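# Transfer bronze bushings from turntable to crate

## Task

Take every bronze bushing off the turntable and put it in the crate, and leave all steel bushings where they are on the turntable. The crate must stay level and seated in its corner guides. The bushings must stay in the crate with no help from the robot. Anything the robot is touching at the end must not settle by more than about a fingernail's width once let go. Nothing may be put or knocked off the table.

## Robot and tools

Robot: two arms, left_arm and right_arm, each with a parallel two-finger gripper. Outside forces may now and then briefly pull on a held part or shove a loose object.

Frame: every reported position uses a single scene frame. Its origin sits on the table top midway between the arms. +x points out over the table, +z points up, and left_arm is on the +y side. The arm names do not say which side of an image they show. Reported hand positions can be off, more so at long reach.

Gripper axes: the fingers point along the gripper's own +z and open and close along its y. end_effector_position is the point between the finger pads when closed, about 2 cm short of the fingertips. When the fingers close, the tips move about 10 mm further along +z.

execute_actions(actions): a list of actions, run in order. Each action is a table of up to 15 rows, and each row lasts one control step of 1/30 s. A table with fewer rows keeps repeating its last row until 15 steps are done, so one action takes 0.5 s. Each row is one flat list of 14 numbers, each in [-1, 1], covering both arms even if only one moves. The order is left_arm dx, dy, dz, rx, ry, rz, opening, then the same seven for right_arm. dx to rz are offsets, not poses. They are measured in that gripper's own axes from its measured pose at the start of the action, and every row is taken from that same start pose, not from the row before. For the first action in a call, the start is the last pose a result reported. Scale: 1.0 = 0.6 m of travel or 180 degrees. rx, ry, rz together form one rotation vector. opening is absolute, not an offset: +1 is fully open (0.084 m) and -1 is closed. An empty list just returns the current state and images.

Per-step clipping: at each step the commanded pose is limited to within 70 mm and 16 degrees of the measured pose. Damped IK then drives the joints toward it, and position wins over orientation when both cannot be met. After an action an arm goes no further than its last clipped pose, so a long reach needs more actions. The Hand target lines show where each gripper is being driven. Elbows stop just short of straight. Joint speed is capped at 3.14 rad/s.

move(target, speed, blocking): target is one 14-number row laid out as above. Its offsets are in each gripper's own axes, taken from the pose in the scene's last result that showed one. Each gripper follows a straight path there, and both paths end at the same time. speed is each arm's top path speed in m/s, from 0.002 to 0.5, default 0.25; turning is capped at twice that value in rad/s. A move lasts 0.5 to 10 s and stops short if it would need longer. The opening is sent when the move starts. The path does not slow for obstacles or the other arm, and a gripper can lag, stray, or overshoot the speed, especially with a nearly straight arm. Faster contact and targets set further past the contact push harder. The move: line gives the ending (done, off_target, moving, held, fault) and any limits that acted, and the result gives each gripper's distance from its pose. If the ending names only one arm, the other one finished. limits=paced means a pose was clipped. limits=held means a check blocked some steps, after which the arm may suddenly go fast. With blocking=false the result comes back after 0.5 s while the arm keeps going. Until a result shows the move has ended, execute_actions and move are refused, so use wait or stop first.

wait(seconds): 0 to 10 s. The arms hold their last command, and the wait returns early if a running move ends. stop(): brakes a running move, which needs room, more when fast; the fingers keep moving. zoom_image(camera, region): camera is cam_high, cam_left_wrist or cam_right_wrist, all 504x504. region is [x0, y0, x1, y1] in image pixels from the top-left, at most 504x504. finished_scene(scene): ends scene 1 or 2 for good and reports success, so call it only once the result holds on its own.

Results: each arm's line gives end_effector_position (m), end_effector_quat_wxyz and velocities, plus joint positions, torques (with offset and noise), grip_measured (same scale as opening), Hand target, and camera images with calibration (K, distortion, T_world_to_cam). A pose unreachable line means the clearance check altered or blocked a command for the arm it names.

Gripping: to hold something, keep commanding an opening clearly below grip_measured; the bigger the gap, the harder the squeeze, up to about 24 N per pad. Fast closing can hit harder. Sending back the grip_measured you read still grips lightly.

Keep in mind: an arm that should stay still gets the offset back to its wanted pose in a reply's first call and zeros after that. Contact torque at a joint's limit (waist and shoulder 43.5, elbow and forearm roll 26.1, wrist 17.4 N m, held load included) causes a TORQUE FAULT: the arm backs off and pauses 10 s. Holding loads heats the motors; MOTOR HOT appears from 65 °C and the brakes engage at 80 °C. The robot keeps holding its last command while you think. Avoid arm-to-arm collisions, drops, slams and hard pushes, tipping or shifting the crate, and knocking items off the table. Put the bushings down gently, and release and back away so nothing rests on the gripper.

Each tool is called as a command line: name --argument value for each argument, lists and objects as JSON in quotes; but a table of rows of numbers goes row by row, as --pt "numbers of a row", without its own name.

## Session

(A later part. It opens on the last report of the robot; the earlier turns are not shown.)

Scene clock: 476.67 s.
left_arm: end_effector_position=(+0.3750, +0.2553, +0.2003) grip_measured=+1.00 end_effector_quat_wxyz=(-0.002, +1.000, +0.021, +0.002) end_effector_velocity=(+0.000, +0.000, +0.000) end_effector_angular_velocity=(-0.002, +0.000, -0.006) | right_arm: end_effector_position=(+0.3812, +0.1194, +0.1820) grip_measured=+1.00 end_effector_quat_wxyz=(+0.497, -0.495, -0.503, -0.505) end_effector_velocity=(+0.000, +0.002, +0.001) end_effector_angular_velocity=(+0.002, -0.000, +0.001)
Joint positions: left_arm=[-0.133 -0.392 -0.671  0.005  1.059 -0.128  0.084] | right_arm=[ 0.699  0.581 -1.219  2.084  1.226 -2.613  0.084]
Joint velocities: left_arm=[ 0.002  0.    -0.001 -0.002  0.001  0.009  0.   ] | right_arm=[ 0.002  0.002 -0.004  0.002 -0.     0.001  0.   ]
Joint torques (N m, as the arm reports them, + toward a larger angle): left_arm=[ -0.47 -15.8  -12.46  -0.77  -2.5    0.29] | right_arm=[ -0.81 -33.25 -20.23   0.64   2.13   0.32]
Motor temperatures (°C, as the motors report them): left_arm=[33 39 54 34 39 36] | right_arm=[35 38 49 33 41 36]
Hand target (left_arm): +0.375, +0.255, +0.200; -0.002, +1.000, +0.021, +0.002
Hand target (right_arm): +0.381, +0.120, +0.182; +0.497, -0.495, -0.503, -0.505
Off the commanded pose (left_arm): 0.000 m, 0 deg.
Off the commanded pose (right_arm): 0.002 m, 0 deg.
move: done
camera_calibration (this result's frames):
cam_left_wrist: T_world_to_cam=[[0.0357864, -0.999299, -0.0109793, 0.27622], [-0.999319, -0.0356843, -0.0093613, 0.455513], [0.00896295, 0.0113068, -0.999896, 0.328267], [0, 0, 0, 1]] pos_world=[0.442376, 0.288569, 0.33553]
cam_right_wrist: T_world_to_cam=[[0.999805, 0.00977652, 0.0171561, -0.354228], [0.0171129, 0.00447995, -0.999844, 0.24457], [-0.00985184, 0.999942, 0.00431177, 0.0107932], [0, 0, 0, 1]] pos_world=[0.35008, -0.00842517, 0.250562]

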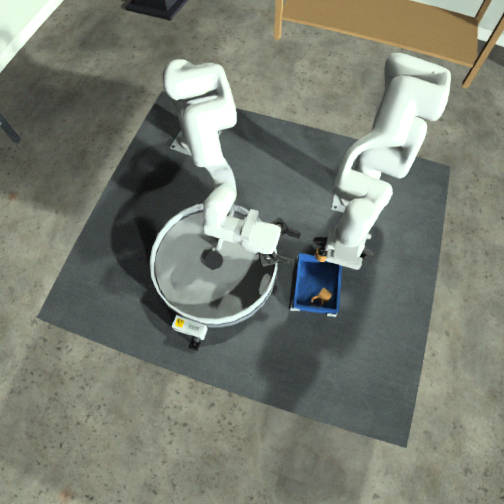

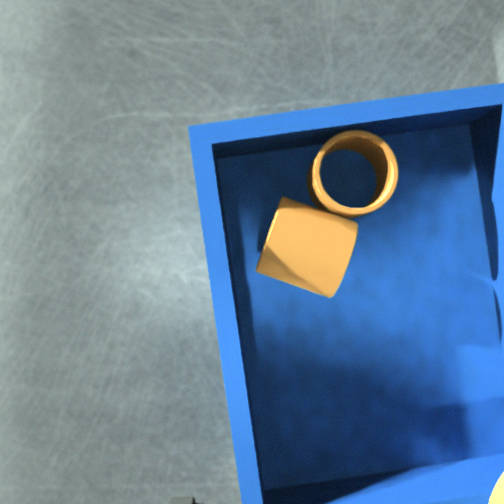

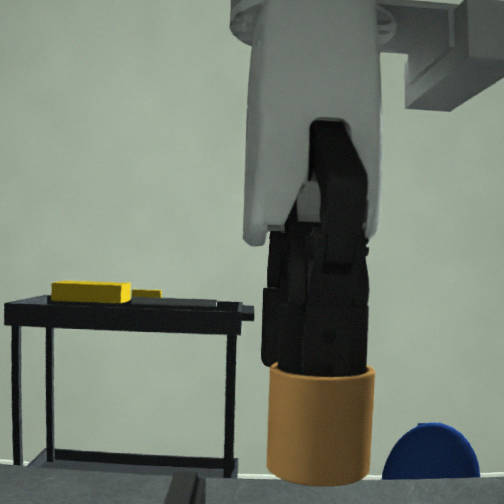

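move --target '[0,0,0,0,0,0,1, 0.003,-0.012,0.15,0,0,0,1]' --speed 0.08

move --target '[0,0,0,0,0,0,1, 0,0,0,0,0,0,-1]'

move --target '[0,0,-0.15,0,0,0,1, 0,0,0,0,0,0,-1]' --speed 0.05

Scene clock: 486.43 s.
left_arm: end_effector_position=(+0.3750, +0.2553, +0.2003) grip_measured=+1.00 end_effector_quat_wxyz=(-0.002, +1.000, +0.021, +0.002) end_effector_velocity=(+0.000, -0.000, +0.000) end_effector_angular_velocity=(-0.000, -0.001, -0.001) | right_arm: end_effector_position=(+0.3742, +0.2090, +0.1842) grip_measured=+1.00 end_effector_quat_wxyz=(+0.497, -0.495, -0.503, -0.505) end_effector_velocity=(-0.000, +0.002, +0.002) end_effector_angular_velocity=(+0.004, -0.002, +0.002)
Joint positions: left_arm=[-0.133 -0.392 -0.671  0.005  1.059 -0.128  0.084] | right_arm=[ 0.853  0.718 -1.462  2.187  1.085 -2.571  0.084]
Joint velocities: left_arm=[-0.001 -0.    -0.001 -0.    -0.    -0.     0.   ] | right_arm=[ 0.002  0.002 -0.007  0.001 -0.     0.001  0.   ]
Joint torques (N m, as the arm reports them, + toward a larger angle): left_arm=[  0.55 -15.86 -12.89  -0.89  -2.3    0.32] | right_arm=[ -0.46 -36.78 -22.05   0.72   1.99   0.32]
Motor temperatures (°C, as the motors report them): left_arm=[33 39 55 34 40 36] | right_arm=[35 38 49 33 41 36]
Hand target (left_arm): +0.375, +0.255, +0.200; -0.002, +1.000, +0.021, +0.002
Hand target (right_arm): +0.374, +0.209, +0.184; +0.497, -0.495, -0.503, -0.505
Off the commanded pose (left_arm): 0.000 m, 0 deg.
Off the commanded pose (right_arm): 0.000 m, 0 deg.
move: done
camera_calibration (this result's frames):
cam_left_wrist: T_world_to_cam=[[0.035786, -0.999299, -0.0109791, 0.27622], [-0.999319, -0.0356839, -0.00936119, 0.455513], [0.00896285, 0.0113066, -0.999896, 0.328267], [0, 0, 0, 1]] pos_world=[0.442376, 0.28857, 0.33553]
cam_right_wrist: T_world_to_cam=[[0.999808, 0.00931393, 0.0172688, -0.348055], [0.0172289, 0.00434379, -0.999842, 0.246515], [-0.00938747, 0.999947, 0.00418249, -0.0790986], [0, 0, 0, 1]] pos_world=[0.342999, 0.0812654, 0.252818]

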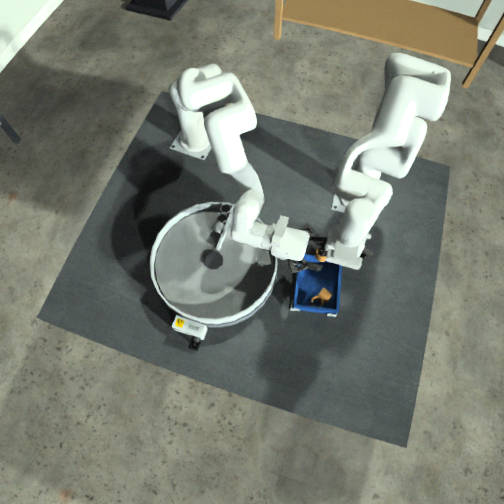

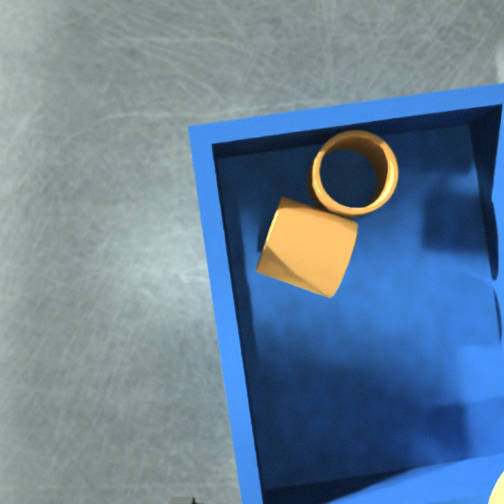

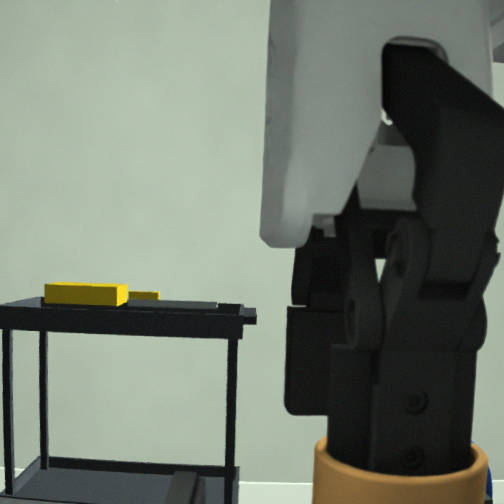

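Scene clock: 486.93 s.
left_arm: end_effector_position=(+0.3747, +0.2553, +0.2001) grip_measured=+1.00 end_effector_quat_wxyz=(-0.002, +1.000, +0.021, +0.002) end_effector_velocity=(+0.001, +0.000, +0.001) end_effector_angular_velocity=(-0.000, -0.003, +0.001) | right_arm: end_effector_position=(+0.3747, +0.2087, +0.1842) grip_measured=-0.14 end_effector_quat_wxyz=(+0.496, -0.496, -0.503, -0.505) end_effector_velocity=(-0.000, +0.000, +0.000) end_effector_angular_velocity=(-0.000, -0.001, +0.001)
Joint positions: left_arm=[-0.133 -0.392 -0.671  0.005  1.059 -0.128  0.084] | right_arm=[ 0.852  0.718 -1.463  2.187  1.085 -2.571  0.038]
Joint velocities: left_arm=[ 0.001  0.    -0.001  0.    -0.002 -0.     0.   ] | right_arm=[ 0.    -0.001  0.001 -0.001 -0.    -0.     0.   ]
Joint torques (N m, as the arm reports them, + toward a larger angle): left_arm=[  0.76 -16.35 -13.26  -1.07  -3.39  -0.07] | right_arm=[  1.26 -37.6  -21.43  -0.08   2.65   0.13]
Motor temperatures (°C, as the motors report them): left_arm=[33 39 55 34 40 36] | right_arm=[35 38 49 33 41 36]
Hand target (left_arm): +0.375, +0.255, +0.200; -0.002, +1.000, +0.021, +0.002
Hand target (right_arm): +0.374, +0.209, +0.184; +0.497, -0.495, -0.503, -0.505
Off the commanded pose (left_arm): 0.000 m, 0 deg.
Off the commanded pose (right_arm): 0.001 m, 0 deg.
move: done
camera_calibration (this result's frames):
cam_left_wrist: T_world_to_cam=[[0.035488, -0.999309, -0.0110481, 0.276312], [-0.999338, -0.0353962, -0.00839625, 0.454947], [0.00799938, 0.0113388, -0.999904, 0.328411], [0, 0, 0, 1]] pos_world=[0.442213, 0.288501, 0.335252]
cam_right_wrist: T_world_to_cam=[[0.999823, 0.00811644, 0.0169747, -0.348308], [0.016942, 0.00407777, -0.999848, 0.246579], [-0.00818442, 0.999959, 0.00393954, -0.079205], [0, 0, 0, 1]] pos_world=[0.343421, 0.0810233, 0.252766]

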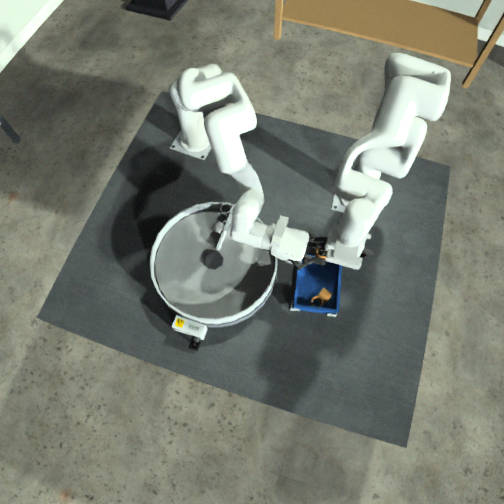

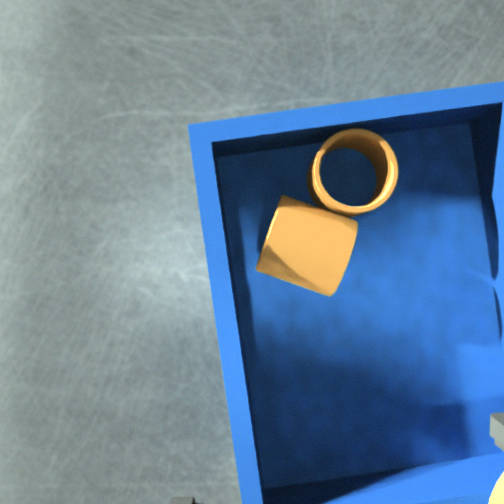

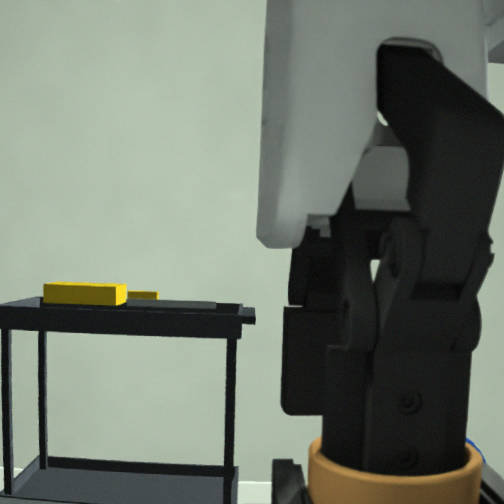

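Scene clock: 489.07 s.
left_arm: end_effector_position=(+0.3741, +0.2551, +0.2898) grip_measured=+1.00 end_effector_quat_wxyz=(-0.002, +1.000, +0.022, +0.002) end_effector_velocity=(-0.000, +0.000, +0.001) end_effector_angular_velocity=(+0.000, +0.002, +0.001) | right_arm: end_effector_position=(+0.3747, +0.2087, +0.1842) grip_measured=-0.14 end_effector_quat_wxyz=(+0.496, -0.496, -0.503, -0.505) end_effector_velocity=(-0.000, -0.000, +0.000) end_effector_angular_velocity=(+0.001, +0.001, +0.000)
Joint positions: left_arm=[-0.134 -0.444 -0.888  0.005  1.329 -0.128  0.084] | right_arm=[ 0.852  0.718 -1.463  2.187  1.085 -2.571  0.038]
Joint velocities: left_arm=[-0.     0.001 -0.005  0.     0.006 -0.001 -0.   ] | right_arm=[-0.    -0.001  0.001  0.     0.     0.001  0.   ]
Joint torques (N m, as the arm reports them, + toward a larger angle): left_arm=[  0.72 -14.89 -12.92  -1.11  -2.44   0.14] | right_arm=[ -0.65 -37.41 -22.63   0.78   2.13   0.22]
Motor temperatures (°C, as the motors report them): left_arm=[33 39 55 34 40 36] | right_arm=[35 38 49 33 41 36]
Hand target (left_arm): +0.374, +0.255, +0.290; -0.002, +1.000, +0.022, +0.002
Hand target (right_arm): +0.375, +0.209, +0.184; +0.496, -0.496, -0.503, -0.505
Off the commanded pose (left_arm): 0.000 m, 0 deg.
Off the commanded pose (right_arm): 0.000 m, 0 deg.
move: done
camera_calibration (this result's frames):
cam_left_wrist: T_world_to_cam=[[0.0358955, -0.999292, -0.0112497, 0.277091], [-0.999326, -0.0358059, -0.00806965, 0.455168], [0.00766113, 0.0115318, -0.999904, 0.418165], [0, 0, 0, 1]] pos_world=[0.441712, 0.28837, 0.424915]
cam_right_wrist: T_world_to_cam=[[0.999823, 0.00811655, 0.0169745, -0.348308], [0.0169419, 0.00407758, -0.999848, 0.246579], [-0.00818453, 0.999959, 0.00393934, -0.0792049], [0, 0, 0, 1]] pos_world=[0.343421, 0.0810233, 0.252766]

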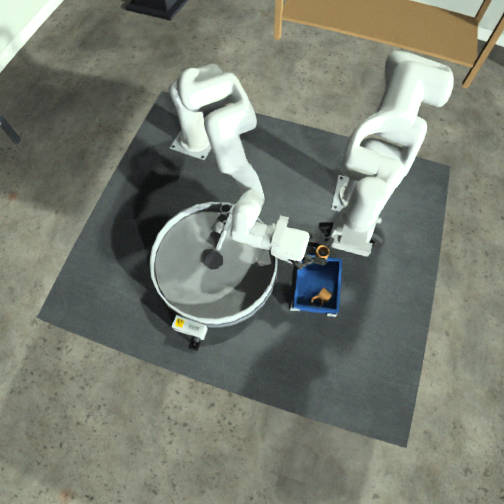

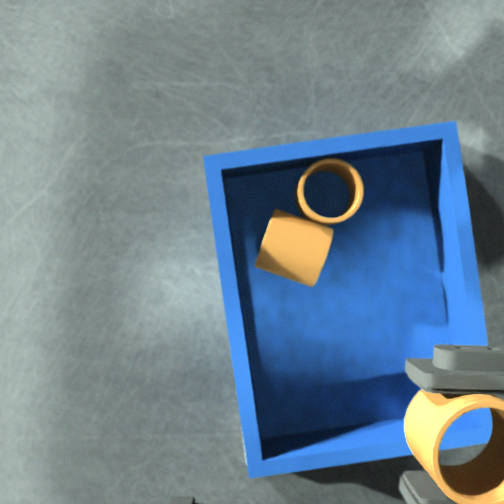

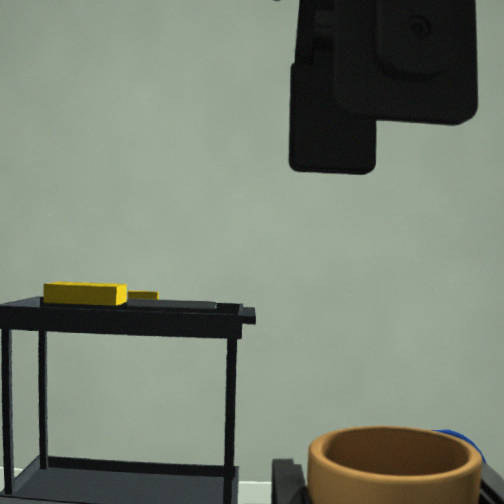

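move --target '[0,0,0,0,0,0,1, -0.055,0.025,0.04,0,0,0,-1]' --speed 0.08

move --target '[0,0,0,0,0,0,1, 0,0,0,0,0,0,1]'

move --target '[0,0,0,0,0,0,1, 0.15,0,-0.6,0,0,0,1]'

Scene clock: 495.53 s.
left_arm: end_effector_position=(+0.3741, +0.2551, +0.2898) grip_measured=+1.00 end_effector_quat_wxyz=(-0.002, +1.000, +0.022, +0.002) end_effector_velocity=(+0.000, -0.000, +0.000) end_effector_angular_velocity=(-0.000, -0.000, -0.000) | right_arm: end_effector_position=(+0.3905, +0.2330, +0.1522) grip_measured=-0.14 end_effector_quat_wxyz=(+0.496, -0.495, -0.503, -0.505) end_effector_velocity=(-0.000, +0.000, -0.004) end_effector_angular_velocity=(-0.004, +0.004, +0.001)
Joint positions: left_arm=[-0.134 -0.444 -0.888  0.005  1.329 -0.128  0.084] | right_arm=[ 0.865  0.872 -1.632  2.193  1.069 -2.564  0.038]
Joint velocities: left_arm=[-0.    -0.    -0.001 -0.     0.     0.     0.   ] | right_arm=[ 0.     0.007 -0.004 -0.001 -0.001  0.002  0.   ]
Joint torques (N m, as the arm reports them, + toward a larger angle): left_arm=[  0.47 -14.96 -12.65  -1.42  -2.38   0.14] | right_arm=[ -0.57 -39.78 -22.51   0.79   2.21   0.16]
Motor temperatures (°C, as the motors report them): left_arm=[33 39 55 34 40 36] | right_arm=[35 39 50 33 41 36]
Hand target (left_arm): +0.374, +0.255, +0.290; -0.002, +1.000, +0.022, +0.002
Hand target (right_arm): +0.390, +0.233, +0.152; +0.496, -0.496, -0.503, -0.505
Off the commanded pose (left_arm): 0.000 m, 0 deg.
Off the commanded pose (right_arm): 0.001 m, 0 deg.
move: done
camera_calibration (this result's frames):
cam_left_wrist: T_world_to_cam=[[0.0358958, -0.999292, -0.0112492, 0.277091], [-0.999326, -0.0358061, -0.0080736, 0.45517], [0.0076651, 0.0115314, -0.999904, 0.418166], [0, 0, 0, 1]] pos_world=[0.441712, 0.28837, 0.424917]
cam_right_wrist: T_world_to_cam=[[0.999815, 0.00802684, 0.0174863, -0.363764], [0.0174497, 0.00460202, -0.999837, 0.213924], [-0.008106, 0.999957, 0.0044611, -0.103293], [0, 0, 0, 1]] pos_world=[0.359126, 0.105224, 0.220711]

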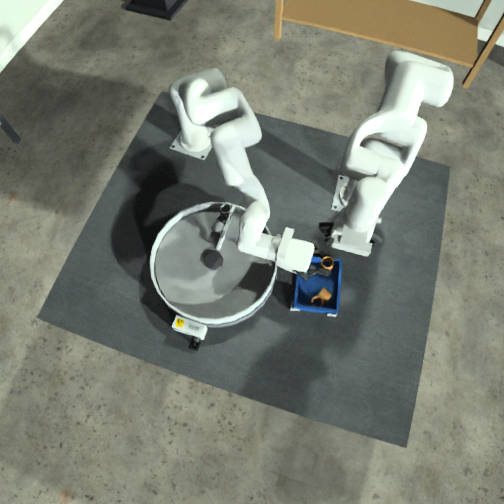

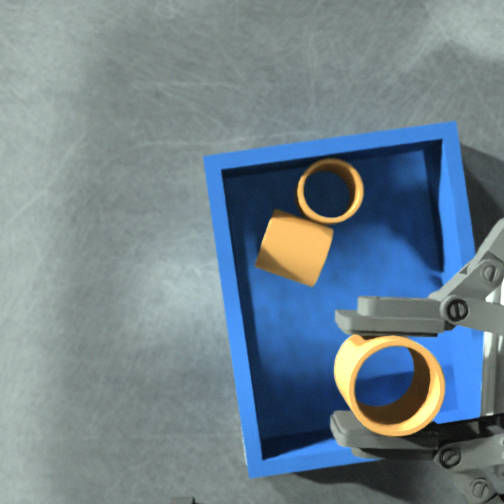

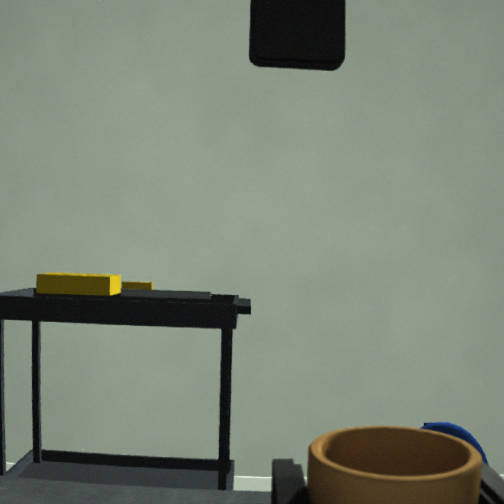

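Scene clock: 496.10 s.
left_arm: end_effector_position=(+0.3741, +0.2551, +0.2898) grip_measured=+1.00 end_effector_quat_wxyz=(-0.002, +1.000, +0.022, +0.002) end_effector_velocity=(-0.001, -0.000, -0.001) end_effector_angular_velocity=(+0.000, +0.002, -0.001) | right_arm: end_effector_position=(+0.3905, +0.2330, +0.1522) grip_measured=+1.00 end_effector_quat_wxyz=(+0.496, -0.495, -0.503, -0.505) end_effector_velocity=(+0.000, -0.000, -0.000) end_effector_angular_velocity=(-0.001, +0.002, -0.001)
Joint positions: left_arm=[-0.134 -0.444 -0.888  0.005  1.329 -0.128  0.084] | right_arm=[ 0.865  0.872 -1.632  2.193  1.069 -2.564  0.084]
Joint velocities: left_arm=[-0.001 -0.     0.001  0.     0.001  0.    -0.   ] | right_arm=[-0.    -0.     0.001  0.    -0.001  0.001  0.   ]
Joint torques (N m, as the arm reports them, + toward a larger angle): left_arm=[  0.45 -15.19 -12.14  -1.21  -2.25   0.03] | right_arm=[ -0.71 -39.06 -22.31   0.68   1.96   0.16]
Motor temperatures (°C, as the motors report them): left_arm=[33 39 55 34 40 36] | right_arm=[35 39 50 33 41 36]
Hand target (left_arm): +0.374, +0.255, +0.290; -0.002, +1.000, +0.022, +0.002
Hand target (right_arm): +0.390, +0.233, +0.152; +0.496, -0.495, -0.503, -0.505
Off the commanded pose (left_arm): 0.000 m, 0 deg.
Off the commanded pose (right_arm): 0.000 m, 0 deg.
move: done
camera_calibration (this result's frames):
cam_left_wrist: T_world_to_cam=[[0.0358957, -0.999292, -0.0112492, 0.277091], [-0.999326, -0.0358061, -0.0080737, 0.45517], [0.0076652, 0.0115314, -0.999904, 0.418166], [0, 0, 0, 1]] pos_world=[0.441712, 0.28837, 0.424917]
cam_right_wrist: T_world_to_cam=[[0.999814, 0.0080363, 0.0175477, -0.363782], [0.0175104, 0.00468255, -0.999836, 0.213944], [-0.00811715, 0.999957, 0.00454096, -0.103314], [0, 0, 0, 1]] pos_world=[0.359129, 0.105232, 0.220762]

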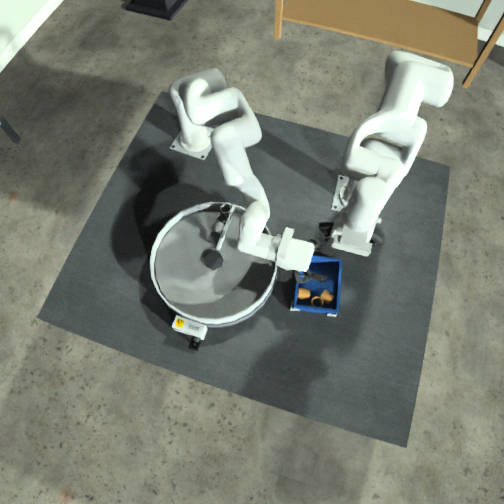

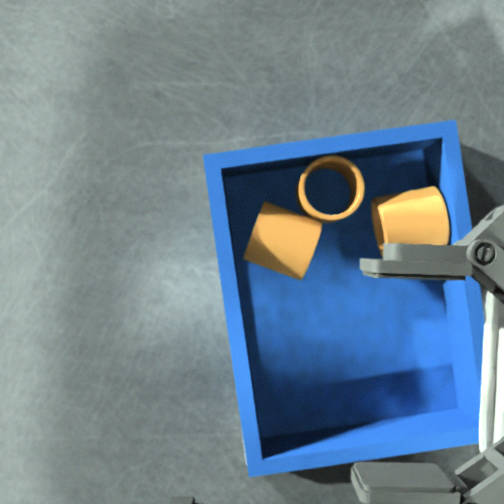

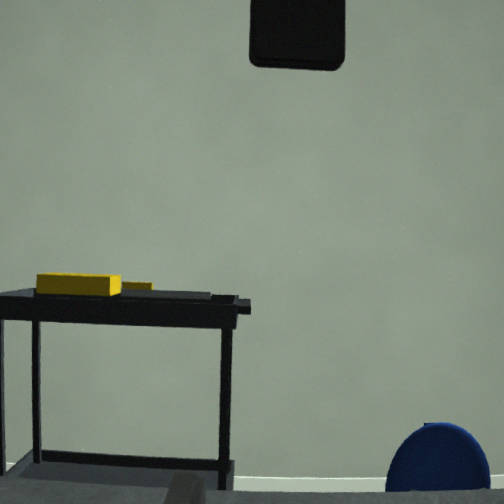

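Scene clock: 498.17 s.
left_arm: end_effector_position=(+0.3741, +0.2551, +0.2898) grip_measured=+1.00 end_effector_quat_wxyz=(-0.002, +1.000, +0.022, +0.002) end_effector_velocity=(+0.000, +0.000, +0.000) end_effector_angular_velocity=(+0.000, -0.000, +0.000) | right_arm: end_effector_position=(+0.3880, -0.1269, +0.2395) grip_measured=+1.00 end_effector_quat_wxyz=(+0.497, -0.495, -0.503, -0.505) end_effector_velocity=(+0.000, -0.002, +0.001) end_effector_angular_velocity=(-0.001, -0.004, -0.001)
Joint positions: left_arm=[-0.134 -0.444 -0.888  0.005  1.329 -0.128  0.084] | right_arm=[ 0.144  0.24  -0.872  1.619  1.541 -2.526  0.084]
Joint velocities: left_arm=[ 0.     0.    -0.001  0.     0.    -0.     0.   ] | right_arm=[-0.006 -0.003  0.    -0.005  0.002 -0.     0.   ]
Joint torques (N m, as the arm reports them, + toward a larger angle): left_arm=[ -0.11 -14.46 -12.69  -1.49  -2.29   0.23] | right_arm=[ -0.62 -25.48 -19.04   1.19   2.02   0.26]
Motor temperatures (°C, as the motors report them): left_arm=[33 39 55 34 40 36] | right_arm=[35 39 50 33 41 36]
Hand target (left_arm): +0.374, +0.255, +0.290; -0.002, +1.000, +0.022, +0.002
Hand target (right_arm): +0.388, -0.127, +0.240; +0.497, -0.495, -0.503, -0.505
Off the commanded pose (left_arm): 0.000 m, 0 deg.
Off the commanded pose (right_arm): 0.002 m, 0 deg.
move: done
camera_calibration (this result's frames):
cam_left_wrist: T_world_to_cam=[[0.0358959, -0.999292, -0.0112493, 0.277091], [-0.999326, -0.0358062, -0.00807386, 0.45517], [0.00766535, 0.0115316, -0.999904, 0.418165], [0, 0, 0, 1]] pos_world=[0.441712, 0.28837, 0.424917]
cam_right_wrist: T_world_to_cam=[[0.999823, 0.0086147, 0.0167038, -0.359615], [0.0166588, 0.00526425, -0.999847, 0.303355], [-0.00870132, 0.999949, 0.0051198, 0.256162], [0, 0, 0, 1]] pos_world=[0.356726, -0.254648, 0.308004]

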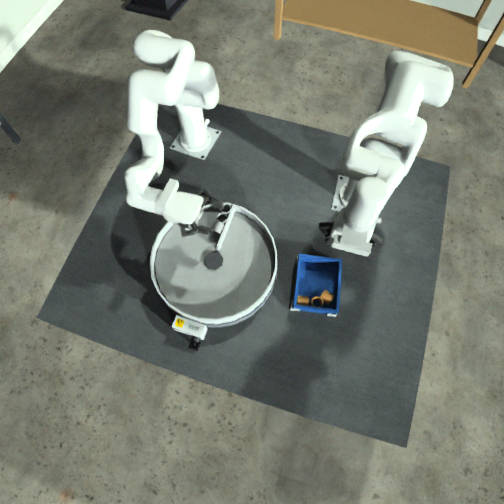

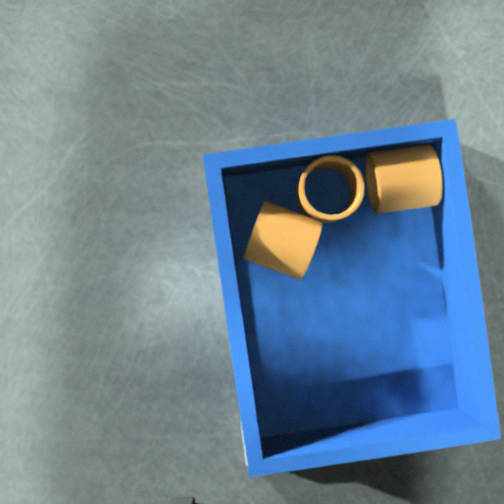

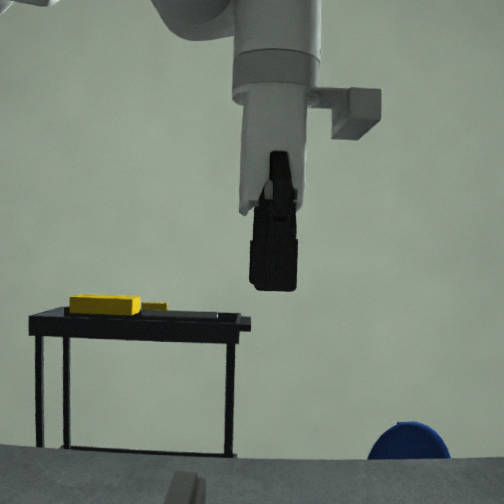

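finished_scene --scene 2

The scene is finished: the task was done.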